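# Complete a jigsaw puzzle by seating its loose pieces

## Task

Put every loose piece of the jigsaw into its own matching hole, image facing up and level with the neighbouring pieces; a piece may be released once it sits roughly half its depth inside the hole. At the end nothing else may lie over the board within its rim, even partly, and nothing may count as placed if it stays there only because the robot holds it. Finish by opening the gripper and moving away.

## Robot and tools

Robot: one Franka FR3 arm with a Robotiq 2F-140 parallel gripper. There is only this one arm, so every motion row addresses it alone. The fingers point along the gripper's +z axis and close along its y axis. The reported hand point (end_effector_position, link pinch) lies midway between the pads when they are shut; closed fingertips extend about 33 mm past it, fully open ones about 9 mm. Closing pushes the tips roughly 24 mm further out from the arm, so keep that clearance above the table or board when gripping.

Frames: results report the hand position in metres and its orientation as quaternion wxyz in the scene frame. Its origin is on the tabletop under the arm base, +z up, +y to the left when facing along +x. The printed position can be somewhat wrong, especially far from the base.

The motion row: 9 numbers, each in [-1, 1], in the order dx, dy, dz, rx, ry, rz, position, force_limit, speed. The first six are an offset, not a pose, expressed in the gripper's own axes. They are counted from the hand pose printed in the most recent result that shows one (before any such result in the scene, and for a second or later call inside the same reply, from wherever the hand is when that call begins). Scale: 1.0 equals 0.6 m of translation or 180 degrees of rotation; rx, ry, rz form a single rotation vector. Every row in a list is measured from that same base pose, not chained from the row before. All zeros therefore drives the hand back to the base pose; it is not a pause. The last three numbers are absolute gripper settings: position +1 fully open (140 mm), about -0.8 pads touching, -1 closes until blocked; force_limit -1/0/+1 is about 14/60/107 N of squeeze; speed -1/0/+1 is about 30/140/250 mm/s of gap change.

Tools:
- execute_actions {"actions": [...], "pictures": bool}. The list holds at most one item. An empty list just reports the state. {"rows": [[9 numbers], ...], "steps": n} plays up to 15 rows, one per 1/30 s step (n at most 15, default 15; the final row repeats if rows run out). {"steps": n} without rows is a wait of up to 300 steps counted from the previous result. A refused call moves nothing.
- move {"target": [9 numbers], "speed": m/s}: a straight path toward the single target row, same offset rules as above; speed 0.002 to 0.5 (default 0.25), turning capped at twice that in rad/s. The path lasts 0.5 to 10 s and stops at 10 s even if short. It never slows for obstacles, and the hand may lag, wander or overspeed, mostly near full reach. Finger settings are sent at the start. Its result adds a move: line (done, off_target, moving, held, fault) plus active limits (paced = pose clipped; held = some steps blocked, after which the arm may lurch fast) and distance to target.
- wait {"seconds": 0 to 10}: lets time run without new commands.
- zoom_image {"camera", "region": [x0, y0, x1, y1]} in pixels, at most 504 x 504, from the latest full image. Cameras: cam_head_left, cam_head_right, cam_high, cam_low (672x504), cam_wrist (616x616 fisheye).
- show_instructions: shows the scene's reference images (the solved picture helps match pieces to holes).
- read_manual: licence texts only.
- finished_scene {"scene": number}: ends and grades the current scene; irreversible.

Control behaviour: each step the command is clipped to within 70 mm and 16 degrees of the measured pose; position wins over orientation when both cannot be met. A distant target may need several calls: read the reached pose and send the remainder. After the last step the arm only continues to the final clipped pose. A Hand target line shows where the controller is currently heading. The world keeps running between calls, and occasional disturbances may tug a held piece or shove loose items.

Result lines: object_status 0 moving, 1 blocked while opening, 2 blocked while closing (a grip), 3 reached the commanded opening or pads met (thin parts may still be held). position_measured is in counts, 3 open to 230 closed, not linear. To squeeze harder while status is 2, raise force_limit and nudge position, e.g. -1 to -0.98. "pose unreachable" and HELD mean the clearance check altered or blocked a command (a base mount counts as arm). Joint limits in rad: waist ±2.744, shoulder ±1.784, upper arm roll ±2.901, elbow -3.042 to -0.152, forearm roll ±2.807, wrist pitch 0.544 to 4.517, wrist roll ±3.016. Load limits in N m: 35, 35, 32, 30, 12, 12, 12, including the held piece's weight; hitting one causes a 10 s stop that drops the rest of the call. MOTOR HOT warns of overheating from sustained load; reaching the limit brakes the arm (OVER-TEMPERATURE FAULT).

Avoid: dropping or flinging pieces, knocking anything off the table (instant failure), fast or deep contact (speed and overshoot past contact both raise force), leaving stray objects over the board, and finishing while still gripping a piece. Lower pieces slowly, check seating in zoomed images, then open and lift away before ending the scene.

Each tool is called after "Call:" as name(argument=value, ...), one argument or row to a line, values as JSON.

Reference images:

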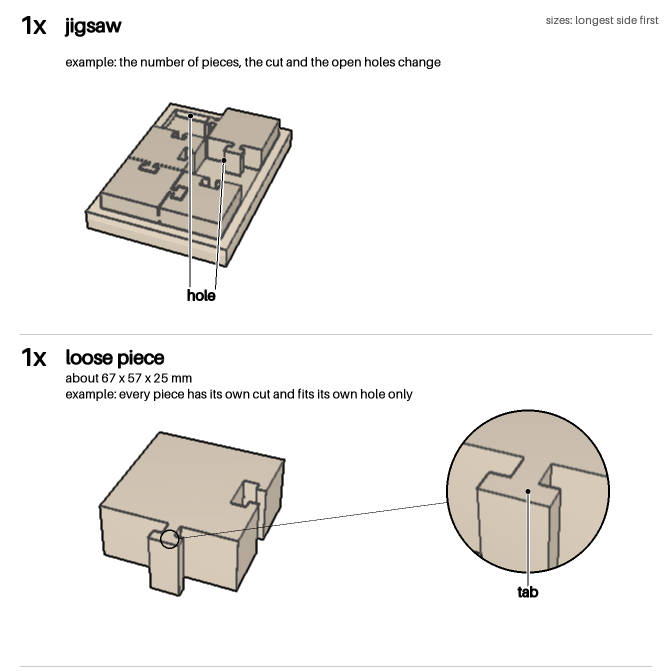

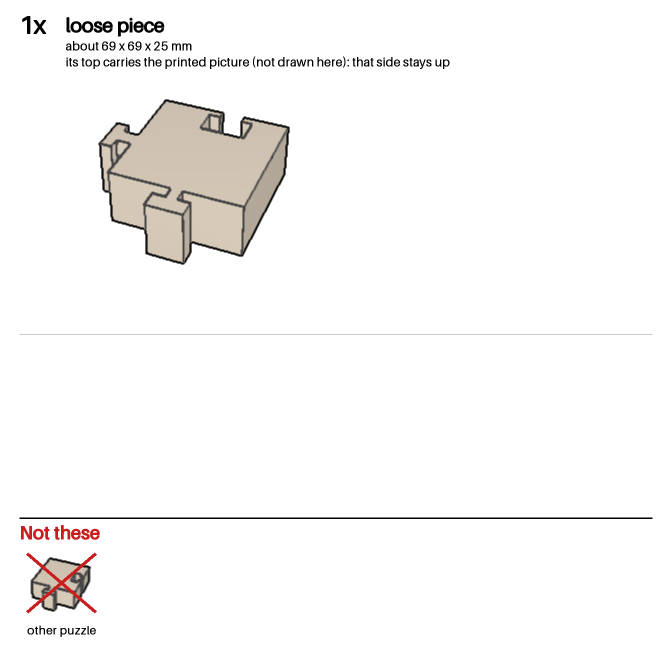

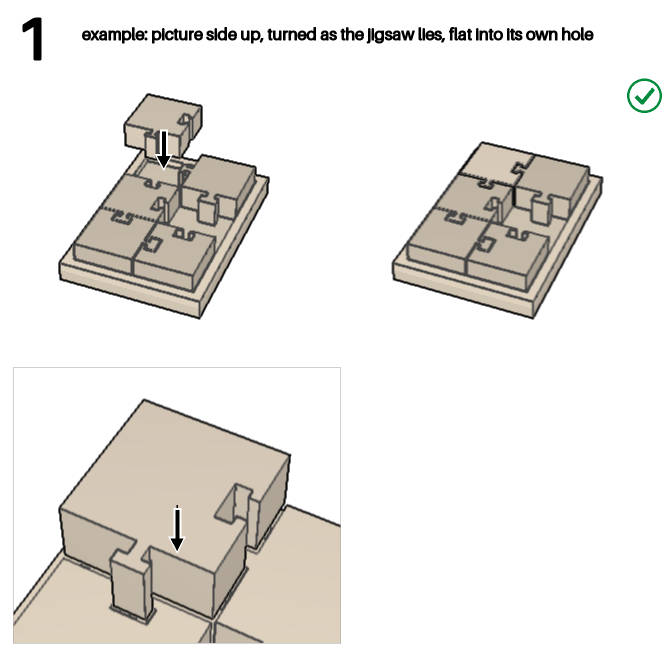

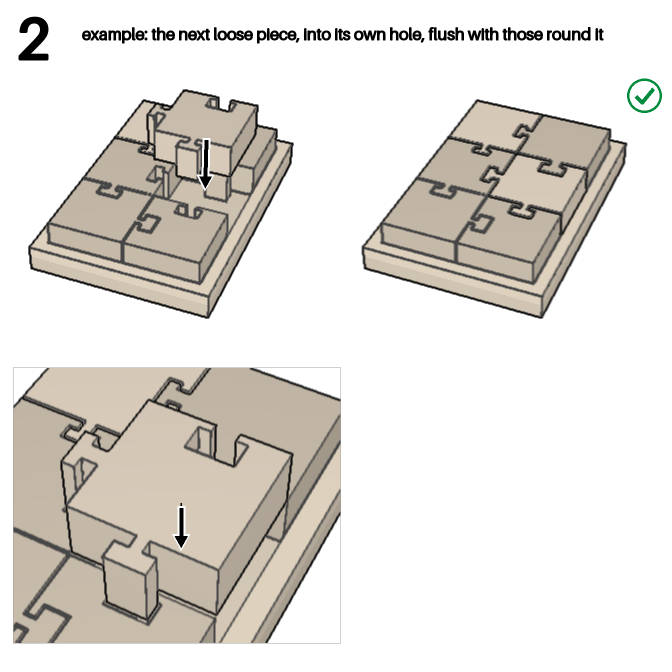

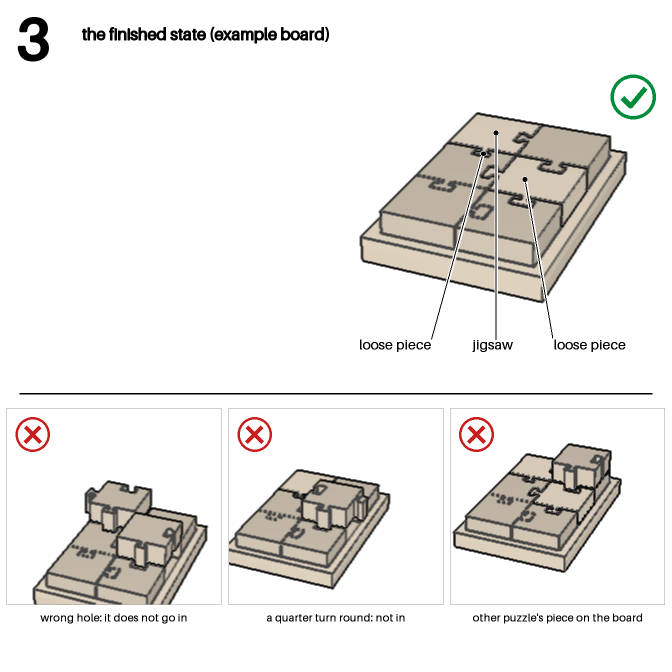

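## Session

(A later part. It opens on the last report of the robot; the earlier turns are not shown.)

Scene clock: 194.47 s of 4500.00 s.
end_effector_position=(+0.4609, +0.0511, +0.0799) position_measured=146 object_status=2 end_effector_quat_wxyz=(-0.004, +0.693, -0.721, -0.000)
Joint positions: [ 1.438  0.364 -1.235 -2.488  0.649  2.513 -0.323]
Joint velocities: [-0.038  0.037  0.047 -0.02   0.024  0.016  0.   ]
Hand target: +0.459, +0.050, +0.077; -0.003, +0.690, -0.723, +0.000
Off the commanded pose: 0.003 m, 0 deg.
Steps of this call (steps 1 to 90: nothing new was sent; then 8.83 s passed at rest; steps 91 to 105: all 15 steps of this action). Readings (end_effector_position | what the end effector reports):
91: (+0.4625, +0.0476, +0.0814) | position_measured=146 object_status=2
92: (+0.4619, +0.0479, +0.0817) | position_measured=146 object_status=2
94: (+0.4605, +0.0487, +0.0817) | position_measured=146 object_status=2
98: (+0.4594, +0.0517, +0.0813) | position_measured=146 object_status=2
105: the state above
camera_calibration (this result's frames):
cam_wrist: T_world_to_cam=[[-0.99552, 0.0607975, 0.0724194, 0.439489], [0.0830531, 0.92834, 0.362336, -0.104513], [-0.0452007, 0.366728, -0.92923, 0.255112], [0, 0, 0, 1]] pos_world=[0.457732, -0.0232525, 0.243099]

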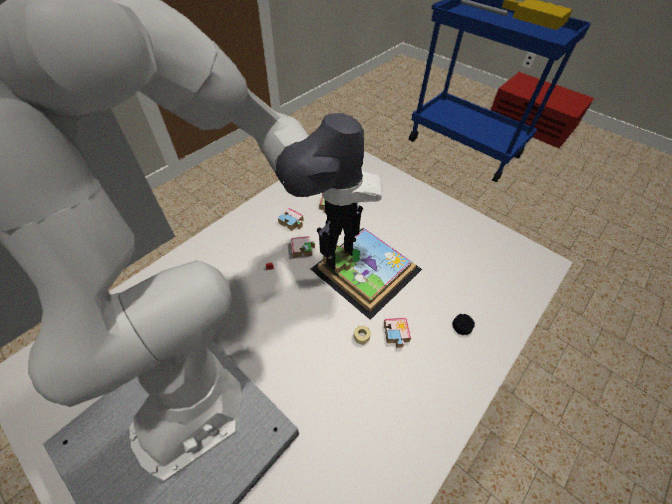

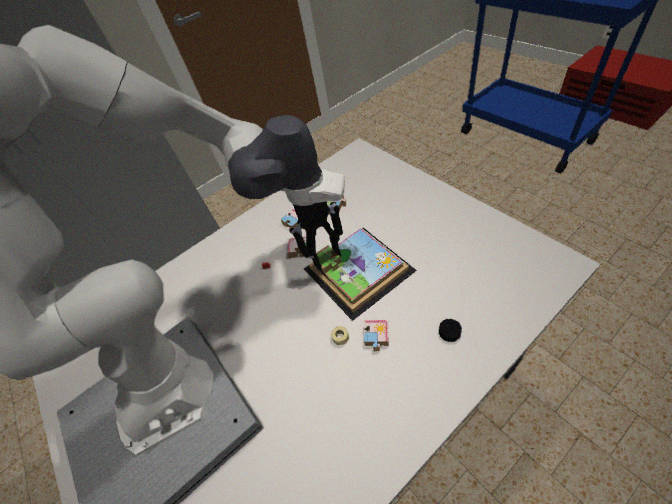

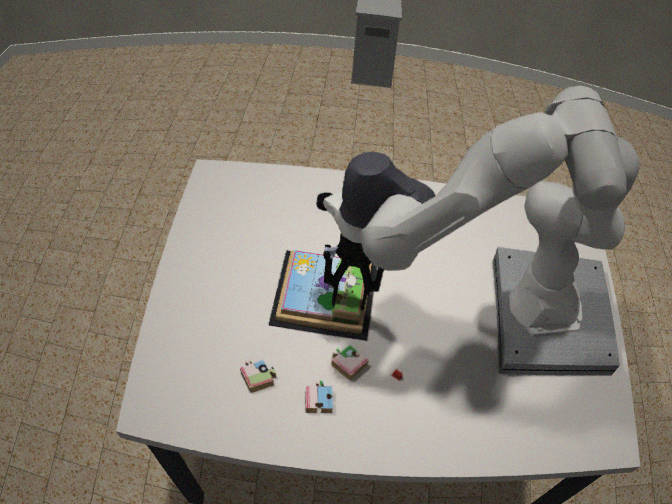

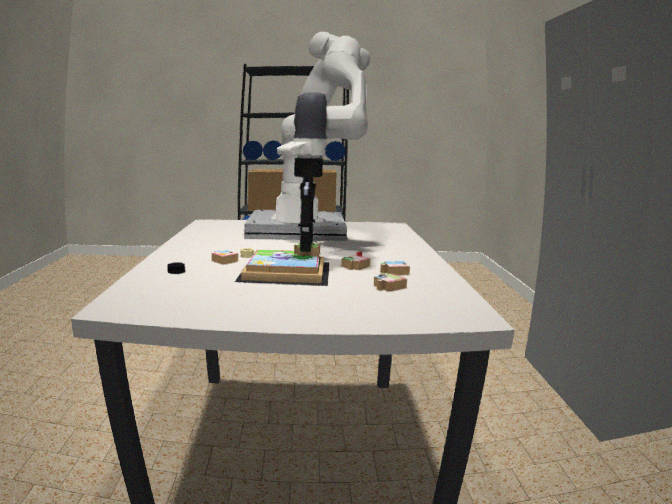

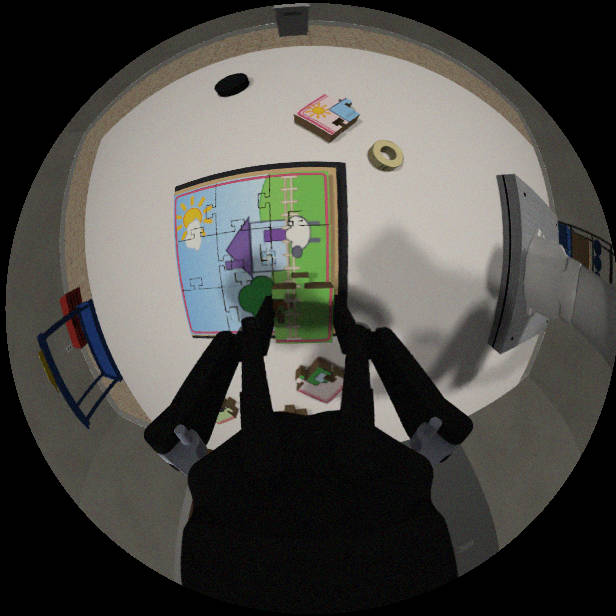

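z dropped to .0799 while moving: maybe entering. Continue down.

Call:
execute_actions(
  actions=[
    {"rows":[[0.001,0.002,0.003,0,0,0,-1,0,0.3],[0.001,0.002,0.003,0,0,0,-1,0,0.3],[0.001,0.002,0.006,0,0,0,-1,0,0.3],[0.001,0.002,0.006,0,0,0,-1,0,0.3],[0.001,0.002,0.009,0,0,0,-1,0,0.3],[0.001,0.002,0.009,0,0,0,-1,0,0.3],[0.001,0.002,0.012,0,0,0,-1,0,0.3]]},
  ],
)

Call:
zoom_image(
  camera="cam_wrist",
  region=[220, 220, 400, 380],
)

Call:
zoom_image(
  camera="cam_high",
  region=[300, 260, 400, 350],
)

Scene clock: 201.03 s of 4500.00 s.
end_effector_position=(+0.4606, +0.0508, +0.0737) position_measured=146 object_status=2 end_effector_quat_wxyz=(-0.004, +0.691, -0.723, +0.000)
Joint positions: [ 1.404  0.37  -1.196 -2.489  0.663  2.527 -0.329]
Joint velocities: [-0.018 -0.001  0.019 -0.001 -0.     0.007 -0.003]
Hand target: +0.460, +0.051, +0.073; -0.004, +0.693, -0.721, -0.000
Off the commanded pose: 0.001 m, 0 deg.
Steps of this call (steps 1 to 90: nothing new was sent; then 3.07 s passed at rest; steps 91 to 105: all 15 steps of this action). Readings (end_effector_position | what the end effector reports):
91: (+0.4604, +0.0508, +0.0786) | position_measured=146 object_status=2
92: (+0.4604, +0.0508, +0.0786) | position_measured=146 object_status=2
94: (+0.4605, +0.0508, +0.0780) | position_measured=146 object_status=2
98: (+0.4605, +0.0508, +0.0754) | position_measured=146 object_status=2
105: the state above
camera_calibration (this result's frames):
cam_wrist: T_world_to_cam=[[-0.995319, 0.0649439, 0.0715701, 0.439378], [0.0865766, 0.928273, 0.361682, -0.103557], [-0.0429476, 0.366185, -0.92955, 0.248505], [0, 0, 0, 1]] pos_world=[0.456959, -0.0234049, 0.237006]

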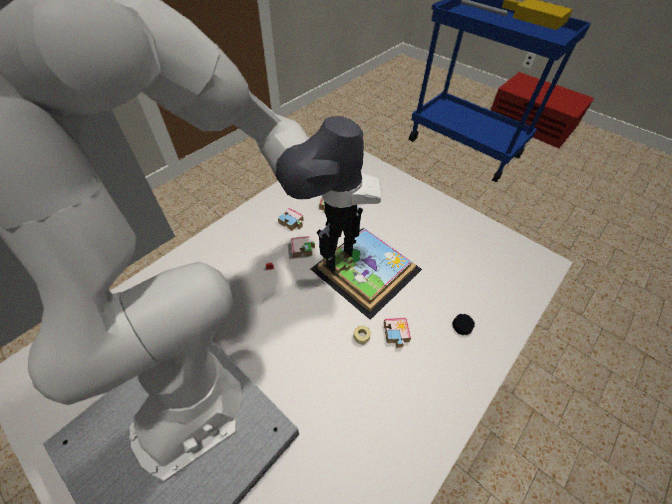

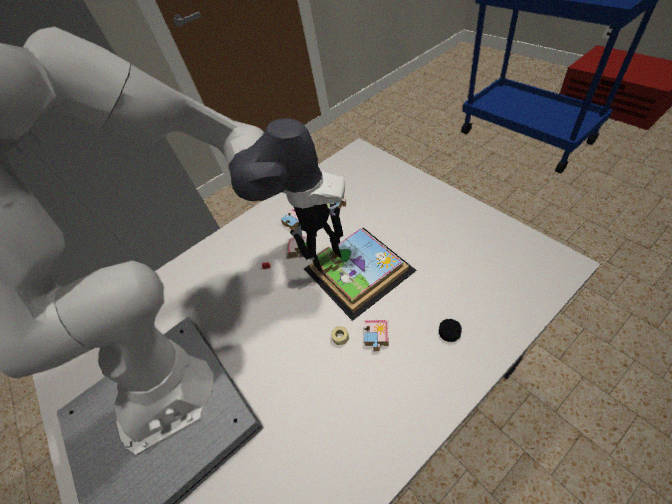

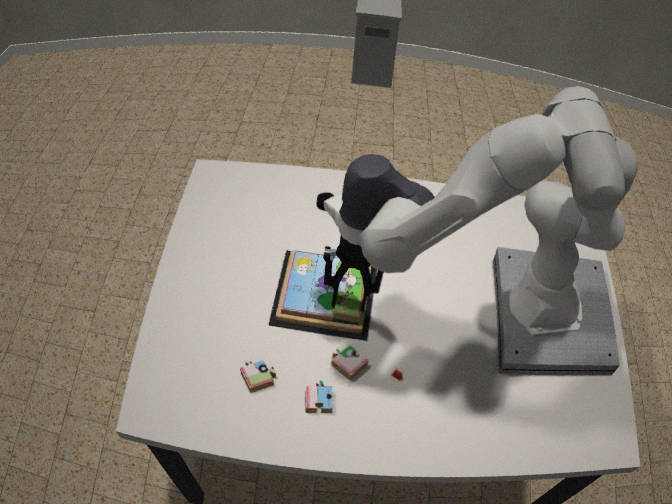

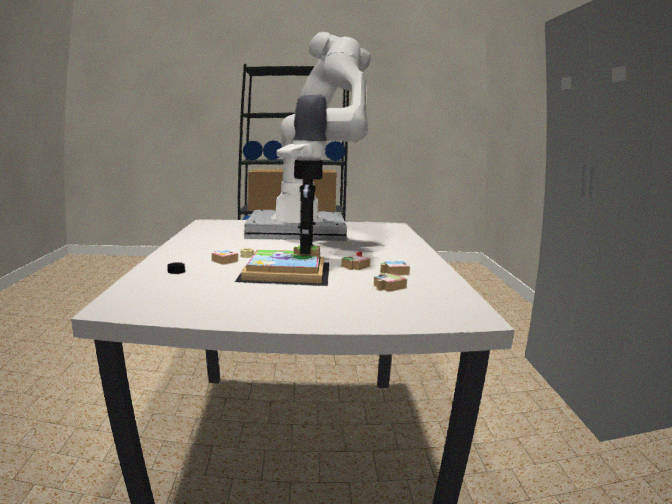

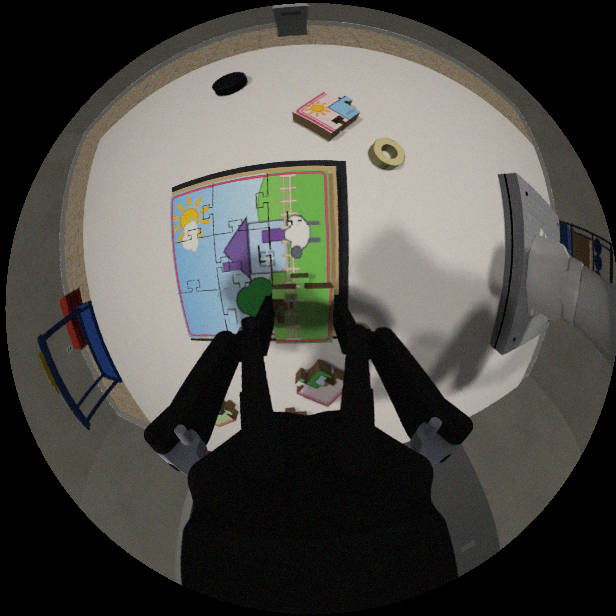

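Region (220, 220, 400, 380) of cam_wrist's 616x616 image, scaled by 2.800, with more detail than that image has.

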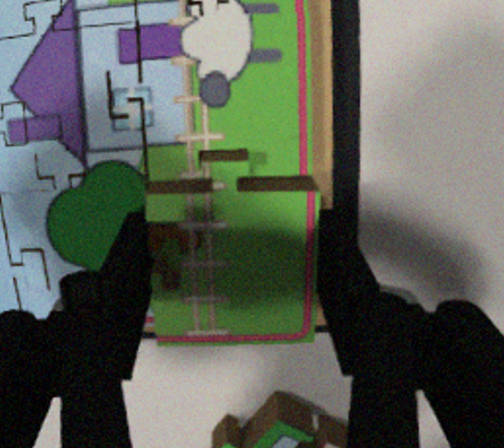

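Region (300, 260, 400, 350) of cam_high's 672x504 image, scaled by 5.040, with more detail than that image has; it fills the top 454 rows of this view, and the rest is white.

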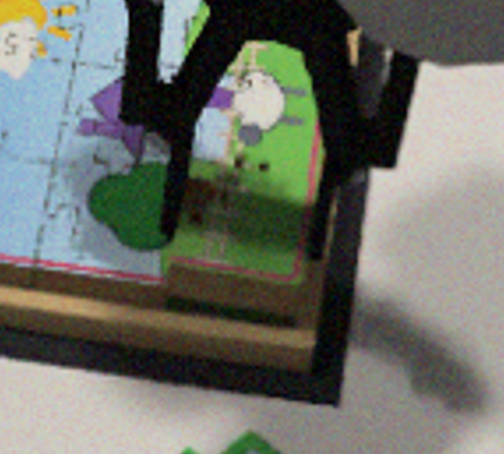

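Call:
move(
  target=[0,0,0.007,0,0,0,-1,0,0.3],
  speed=0.01,
)

Call:
move(
  target=[0,0,-0.004,0,0,0,0.25,0,0],
  speed=0.01,
)

Call:
move(
  target=[0,0,-0.06,0,0,0,0.25,0,0],
  speed=0.1,
)

Call:
move(
  target=[0,0,0,0,0,0,-1,0,0.6],
)

Call:
zoom_image(
  camera="cam_head_right",
  region=[290, 220, 390, 310],
)

Scene clock: 207.53 s of 4500.00 s.
end_effector_position=(+0.4607, +0.0509, +0.0702) position_measured=146 object_status=2 end_effector_quat_wxyz=(-0.004, +0.690, -0.724, +0.000)
Joint positions: [ 1.38   0.373 -1.169 -2.487  0.668  2.535 -0.33 ]
Joint velocities: [-0.011  0.     0.012 -0.    -0.     0.005 -0.   ]
Hand target: +0.461, +0.051, +0.070; -0.004, +0.691, -0.723, +0.000
Off the commanded pose: 0.001 m, 0 deg.
After step 90, 2.80 s passed at rest.
move: done
camera_calibration (this result's frames):
cam_wrist: T_world_to_cam=[[-0.995127, 0.0673421, 0.0720286, 0.439541], [0.0889676, 0.928167, 0.361375, -0.103483], [-0.0425188, 0.366022, -0.929634, 0.245043], [0, 0, 0, 1]] pos_world=[0.457024, -0.0232412, 0.233537]

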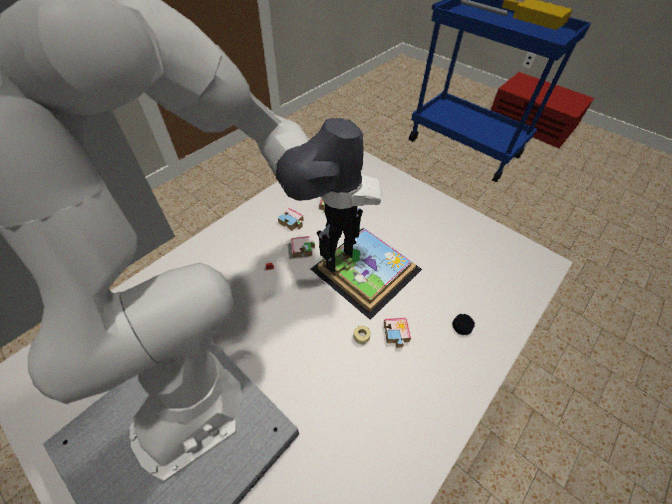

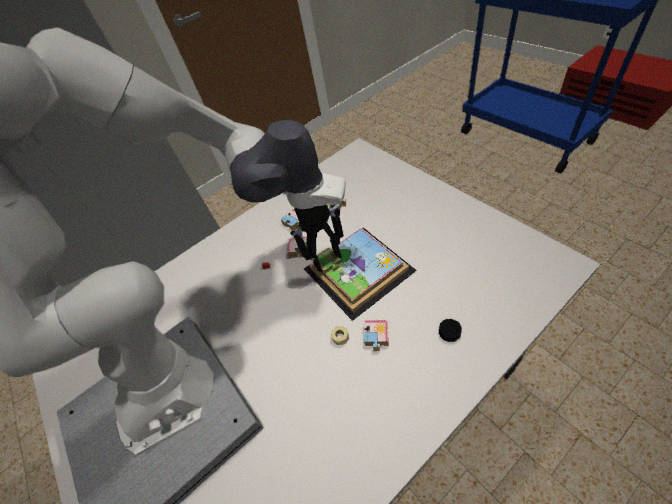

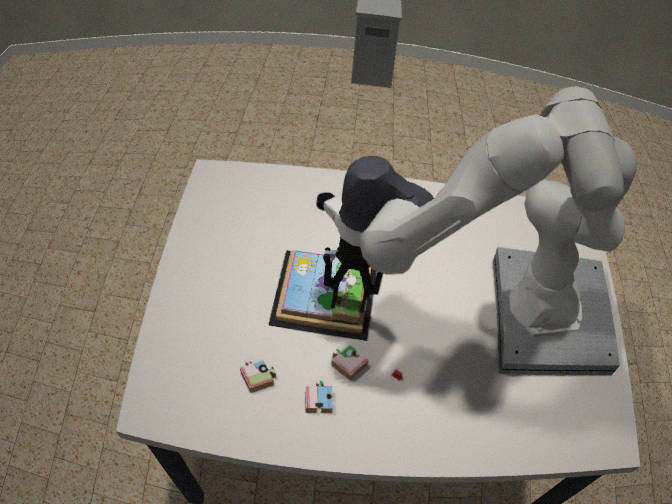

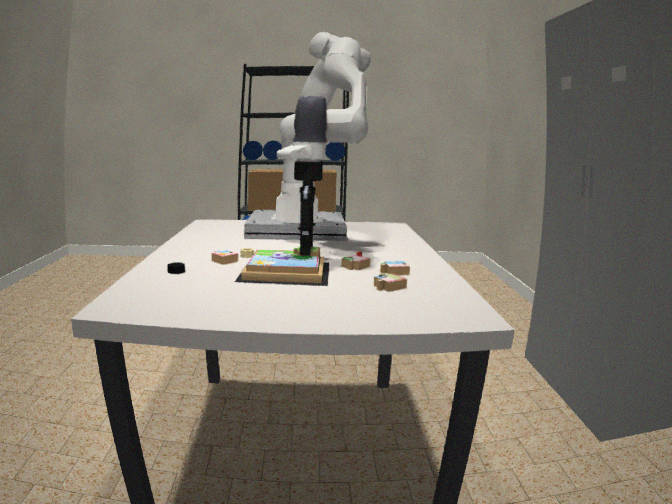

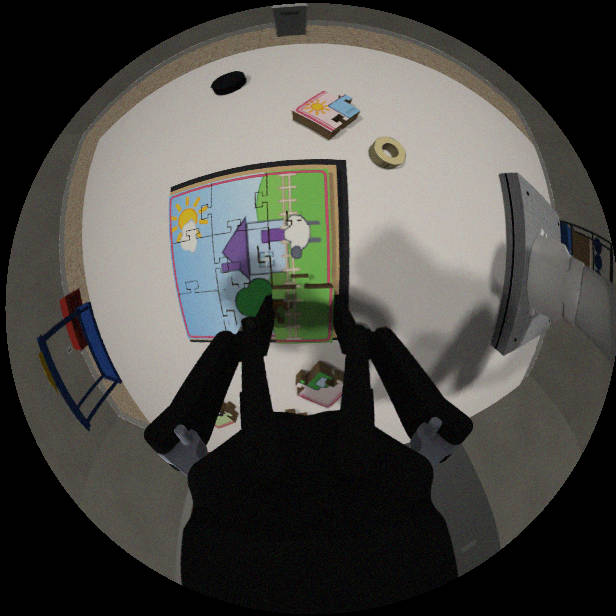

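Scene clock: 208.23 s of 4500.00 s.
end_effector_position=(+0.4618, +0.0514, +0.0725) position_measured=98 object_status=3 end_effector_quat_wxyz=(-0.005, +0.691, -0.723, +0.001)
Joint positions: [ 1.393  0.371 -1.182 -2.487  0.667  2.534 -0.33 ]
Joint velocities: [ 0.007  0.001 -0.006  0.    -0.    -0.005  0.001]
Hand target: +0.461, +0.051, +0.073; -0.004, +0.690, -0.724, +0.000
Off the commanded pose: 0.001 m, 0 deg.
move: done
camera_calibration (this result's frames):
cam_wrist: T_world_to_cam=[[-0.995478, 0.0656316, 0.0686791, 0.440877], [0.0861676, 0.928208, 0.361947, -0.103621], [-0.0399934, 0.366228, -0.929665, 0.245794], [0, 0, 0, 1]] pos_world=[0.457642, -0.0227704, 0.235732]

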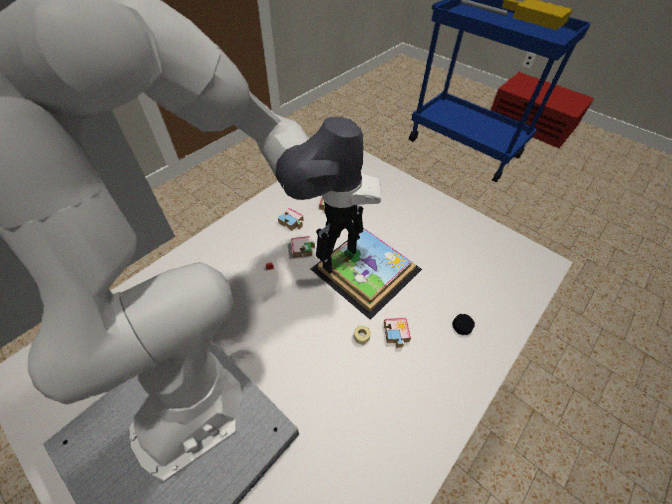

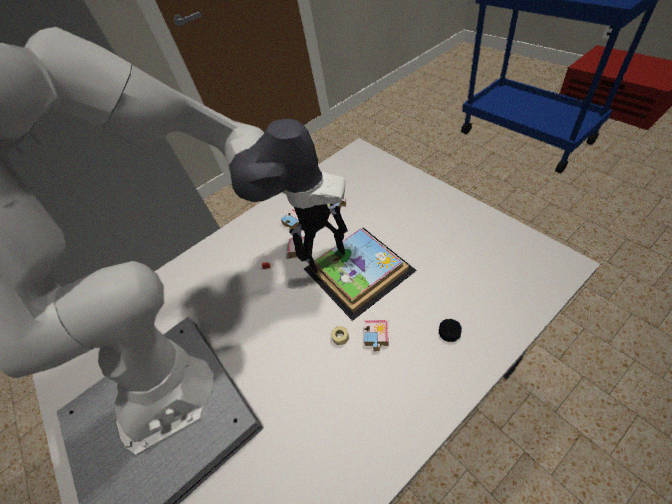

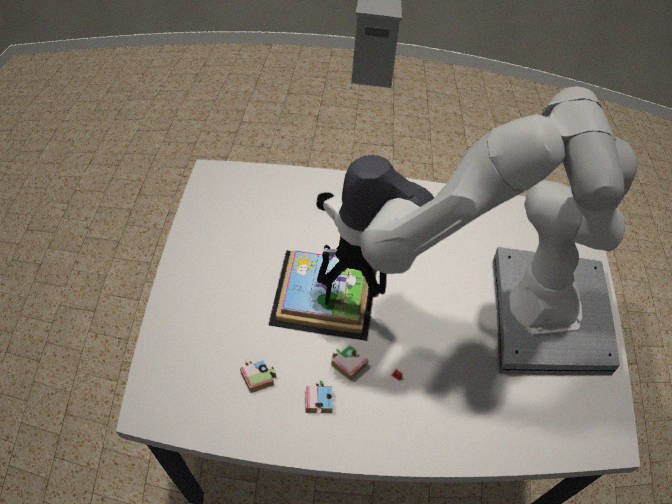

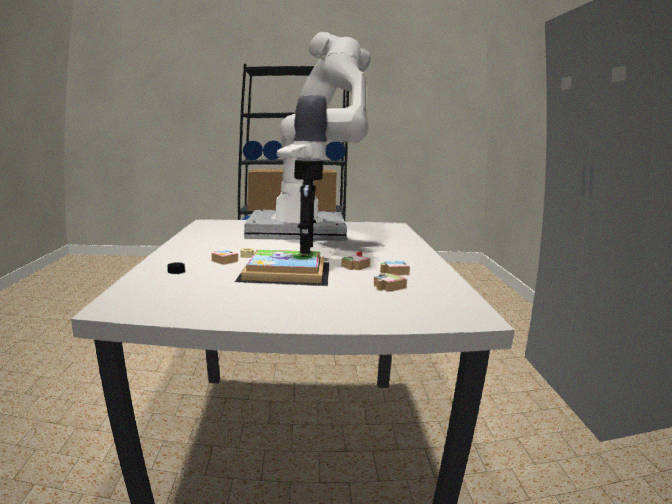

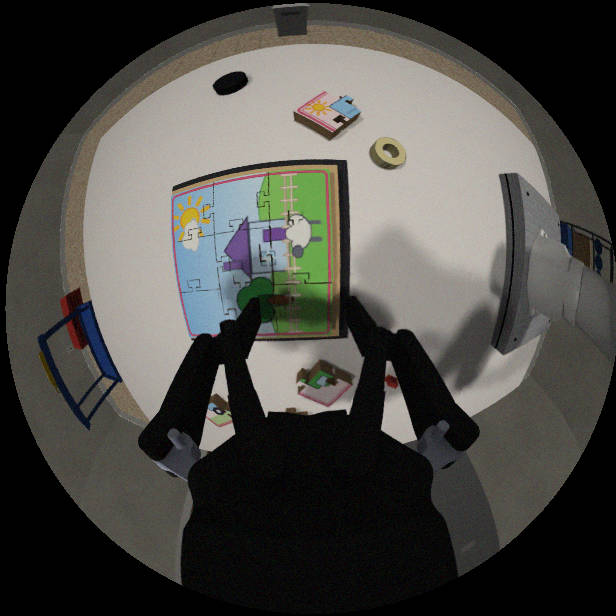

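Scene clock: 209.20 s of 4500.00 s.
end_effector_position=(+0.4630, +0.0518, +0.1087) position_measured=98 object_status=3 end_effector_quat_wxyz=(-0.006, +0.696, -0.718, +0.003)
Joint positions: [ 1.617  0.326 -1.433 -2.491  0.563  2.468 -0.272]
Joint velocities: [ 0.01   0.007 -0.01  -0.002  0.    -0.015  0.012]
Hand target: +0.461, +0.051, +0.108; -0.004, +0.691, -0.723, +0.001
Off the commanded pose: 0.002 m, 1 deg.
move: done
camera_calibration (this result's frames):
cam_wrist: T_world_to_cam=[[-0.996646, 0.0508289, 0.0641293, 0.441367], [0.0706311, 0.930076, 0.360513, -0.109955], [-0.0413207, 0.363833, -0.930547, 0.280223], [0, 0, 0, 1]] pos_world=[0.459232, -0.0221218, 0.272096]

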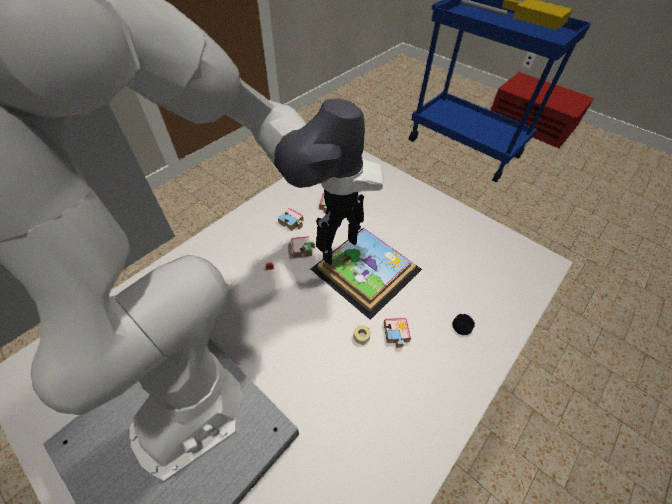

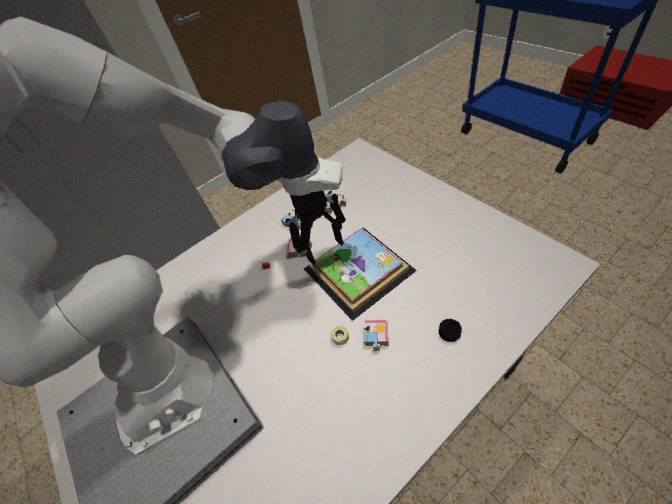

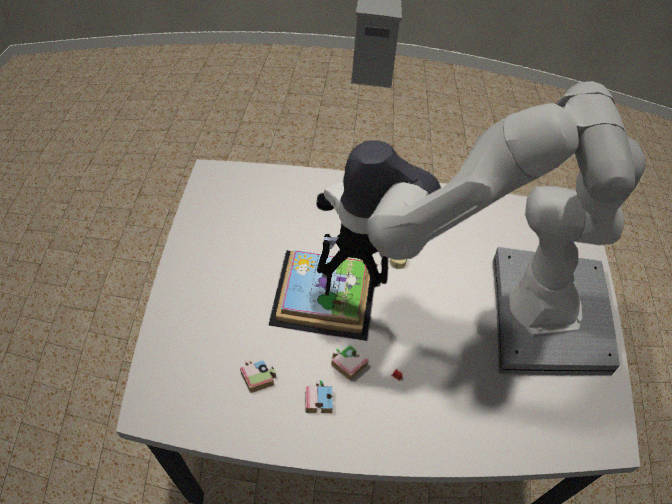

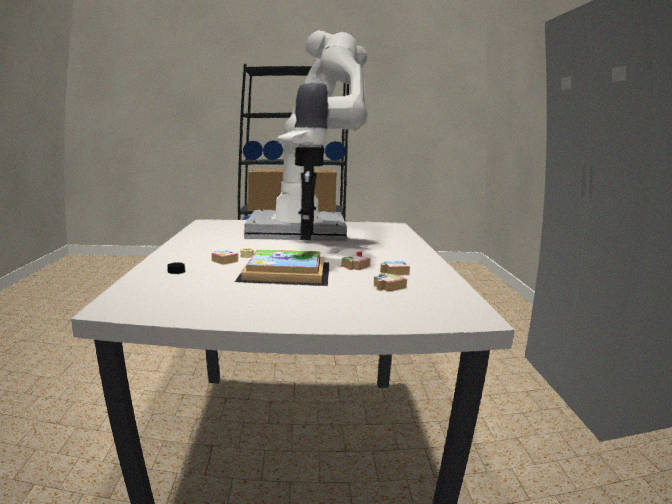

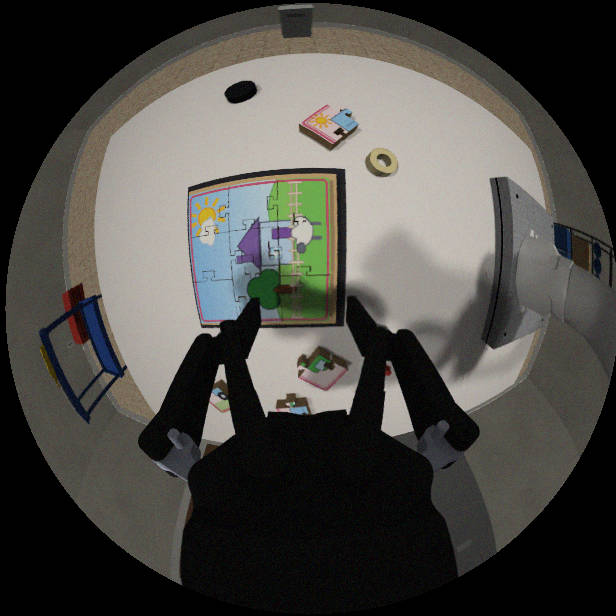

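Scene clock: 209.83 s of 4500.00 s.
end_effector_position=(+0.4630, +0.0518, +0.1087) position_measured=233 object_status=3 end_effector_quat_wxyz=(-0.006, +0.696, -0.718, +0.003)
Joint positions: [ 1.618  0.326 -1.433 -2.491  0.563  2.468 -0.272]
Joint velocities: [ 0.    -0.     0.    -0.001 -0.001 -0.    -0.   ]
Hand target: +0.463, +0.052, +0.109; -0.006, +0.696, -0.718, +0.003
Off the commanded pose: 0.000 m, 0 deg.
move: done
camera_calibration (this result's frames):
cam_wrist: T_world_to_cam=[[-0.996641, 0.0508744, 0.0641735, 0.441342], [0.0706883, 0.930084, 0.360483, -0.10997], [-0.0413473, 0.363808, -0.930556, 0.280237], [0, 0, 0, 1]] pos_world=[0.45922, -0.0221242, 0.272097]

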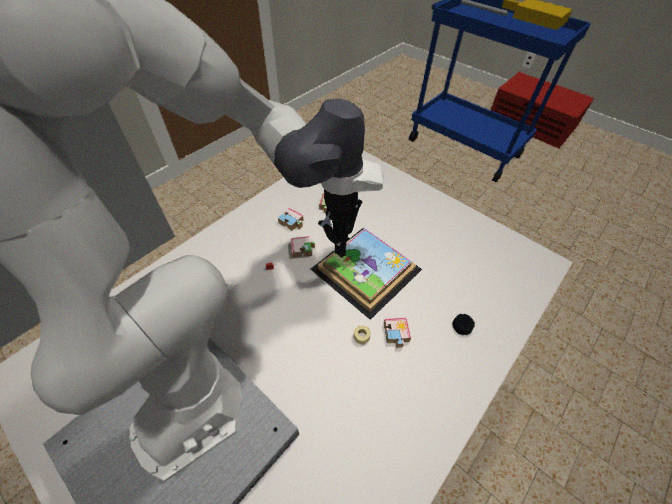

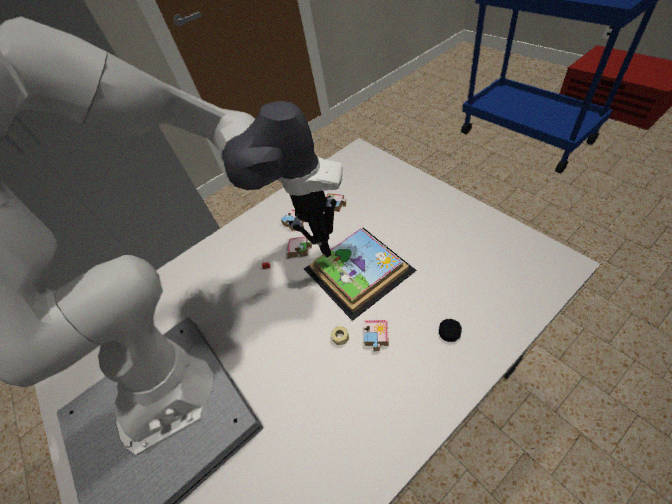

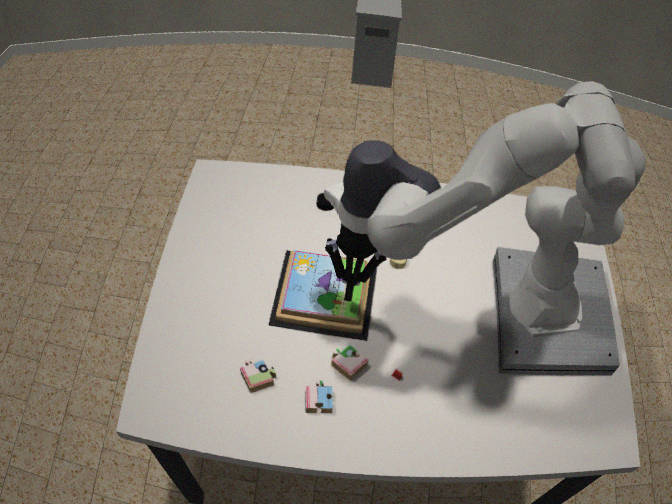

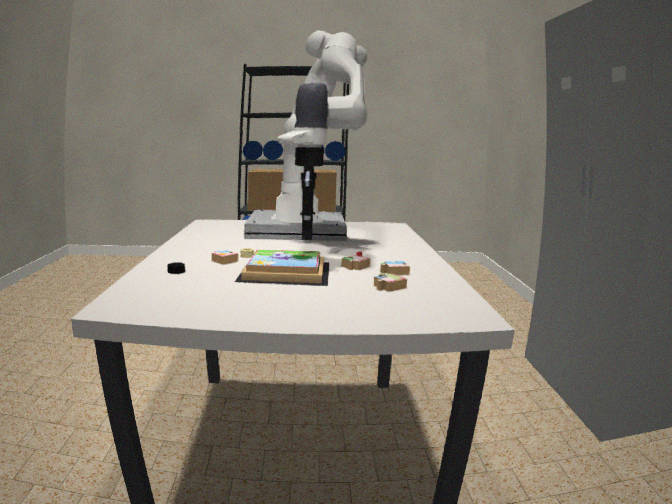

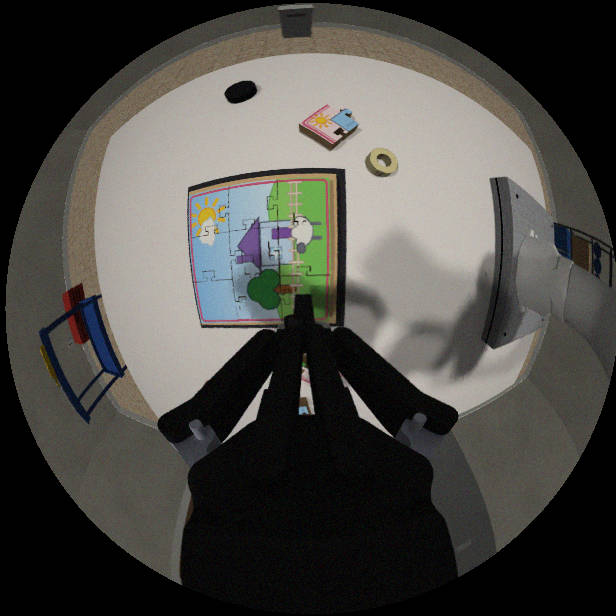

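Region (290, 220, 390, 310) of cam_head_right's 672x504 image, scaled by 5.040, with more detail than that image has; it fills the top 454 rows of this view, and the rest is white.

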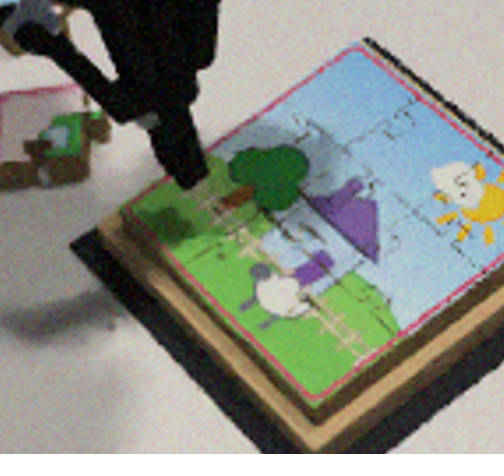

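It dropped flush. Retreat.

Call:
move(
  target=[-0.2,0,-0.2,0,0,0,-1,0,0],
)

Call:
zoom_image(
  camera="cam_low",
  region=[230, 210, 350, 300],
)

Scene clock: 215.20 s of 4500.00 s.
end_effector_position=(+0.4659, +0.1701, +0.2274) position_measured=233 object_status=3 end_effector_quat_wxyz=(-0.003, +0.702, -0.712, +0.006)
Joint positions: [ 2.121  0.494 -1.825 -2.291  0.568  2.092 -0.064]
Joint velocities: [ 0.001  0.004 -0.001 -0.001  0.006 -0.012  0.014]
Hand target: +0.465, +0.170, +0.228; -0.004, +0.696, -0.718, +0.004
Off the commanded pose: 0.002 m, 1 deg.
After step 90, 0.87 s passed at rest.
move: done
camera_calibration (this result's frames):
cam_wrist: T_world_to_cam=[[-0.997392, 0.0349257, 0.0631579, 0.433978], [0.0550781, 0.933857, 0.353381, -0.254766], [-0.0466383, 0.355938, -0.933345, 0.352216], [0, 0, 0, 1]] pos_world=[0.463305, 0.0973906, 0.391359]

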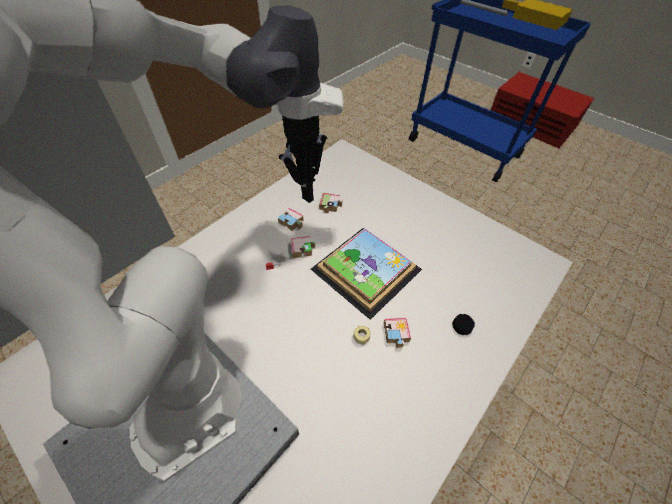

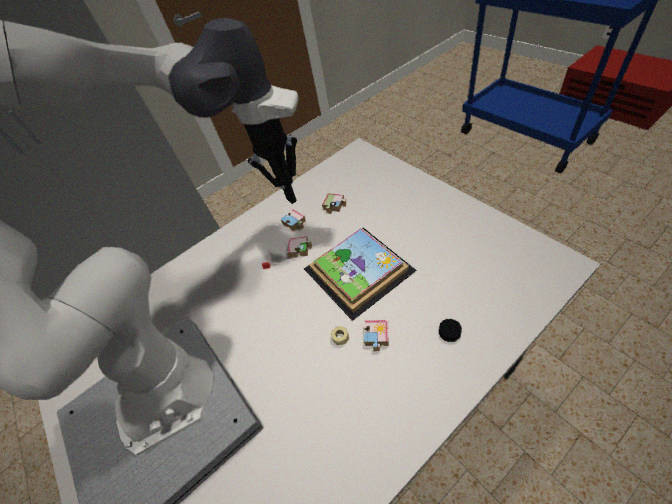

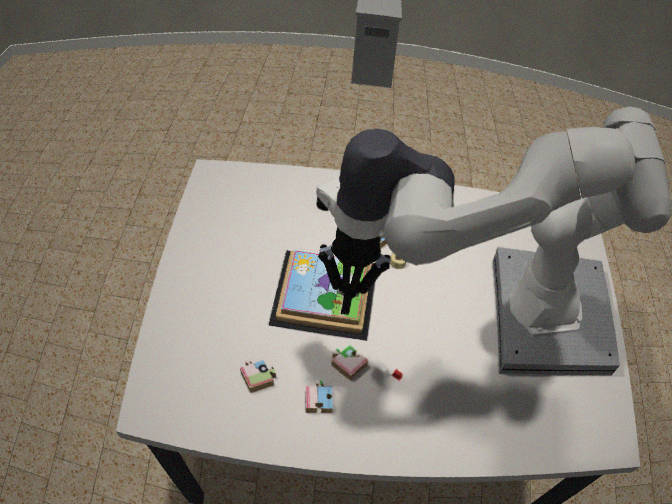

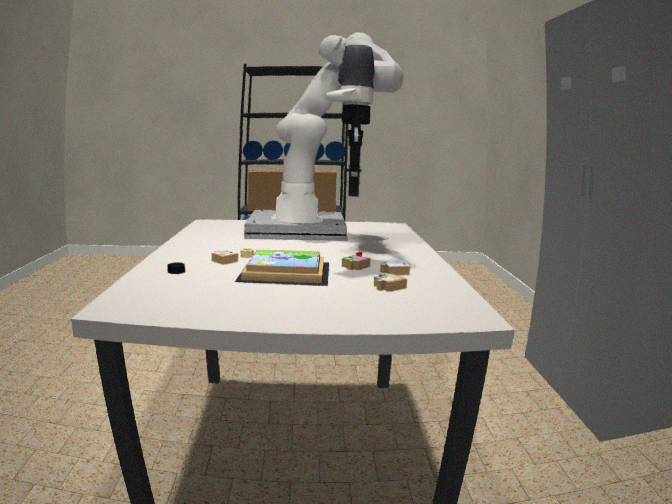

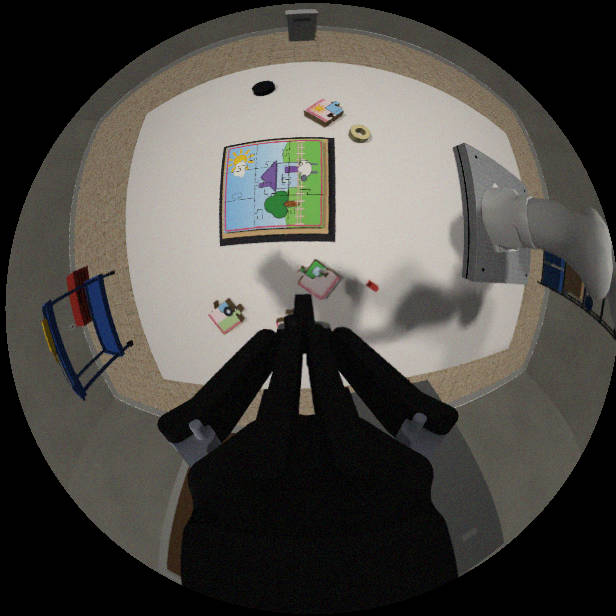

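Region (230, 210, 350, 300) of cam_low's 672x504 image, scaled by 4.200, with more detail than that image has; it fills the top 378 rows of this view, and the rest is white.

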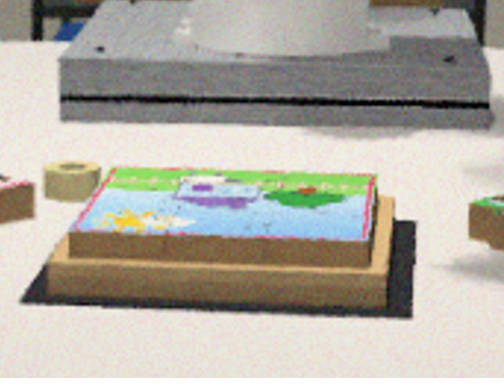

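Call:
finished_scene(
  scene=1,
)

The scene is finished: the task was done.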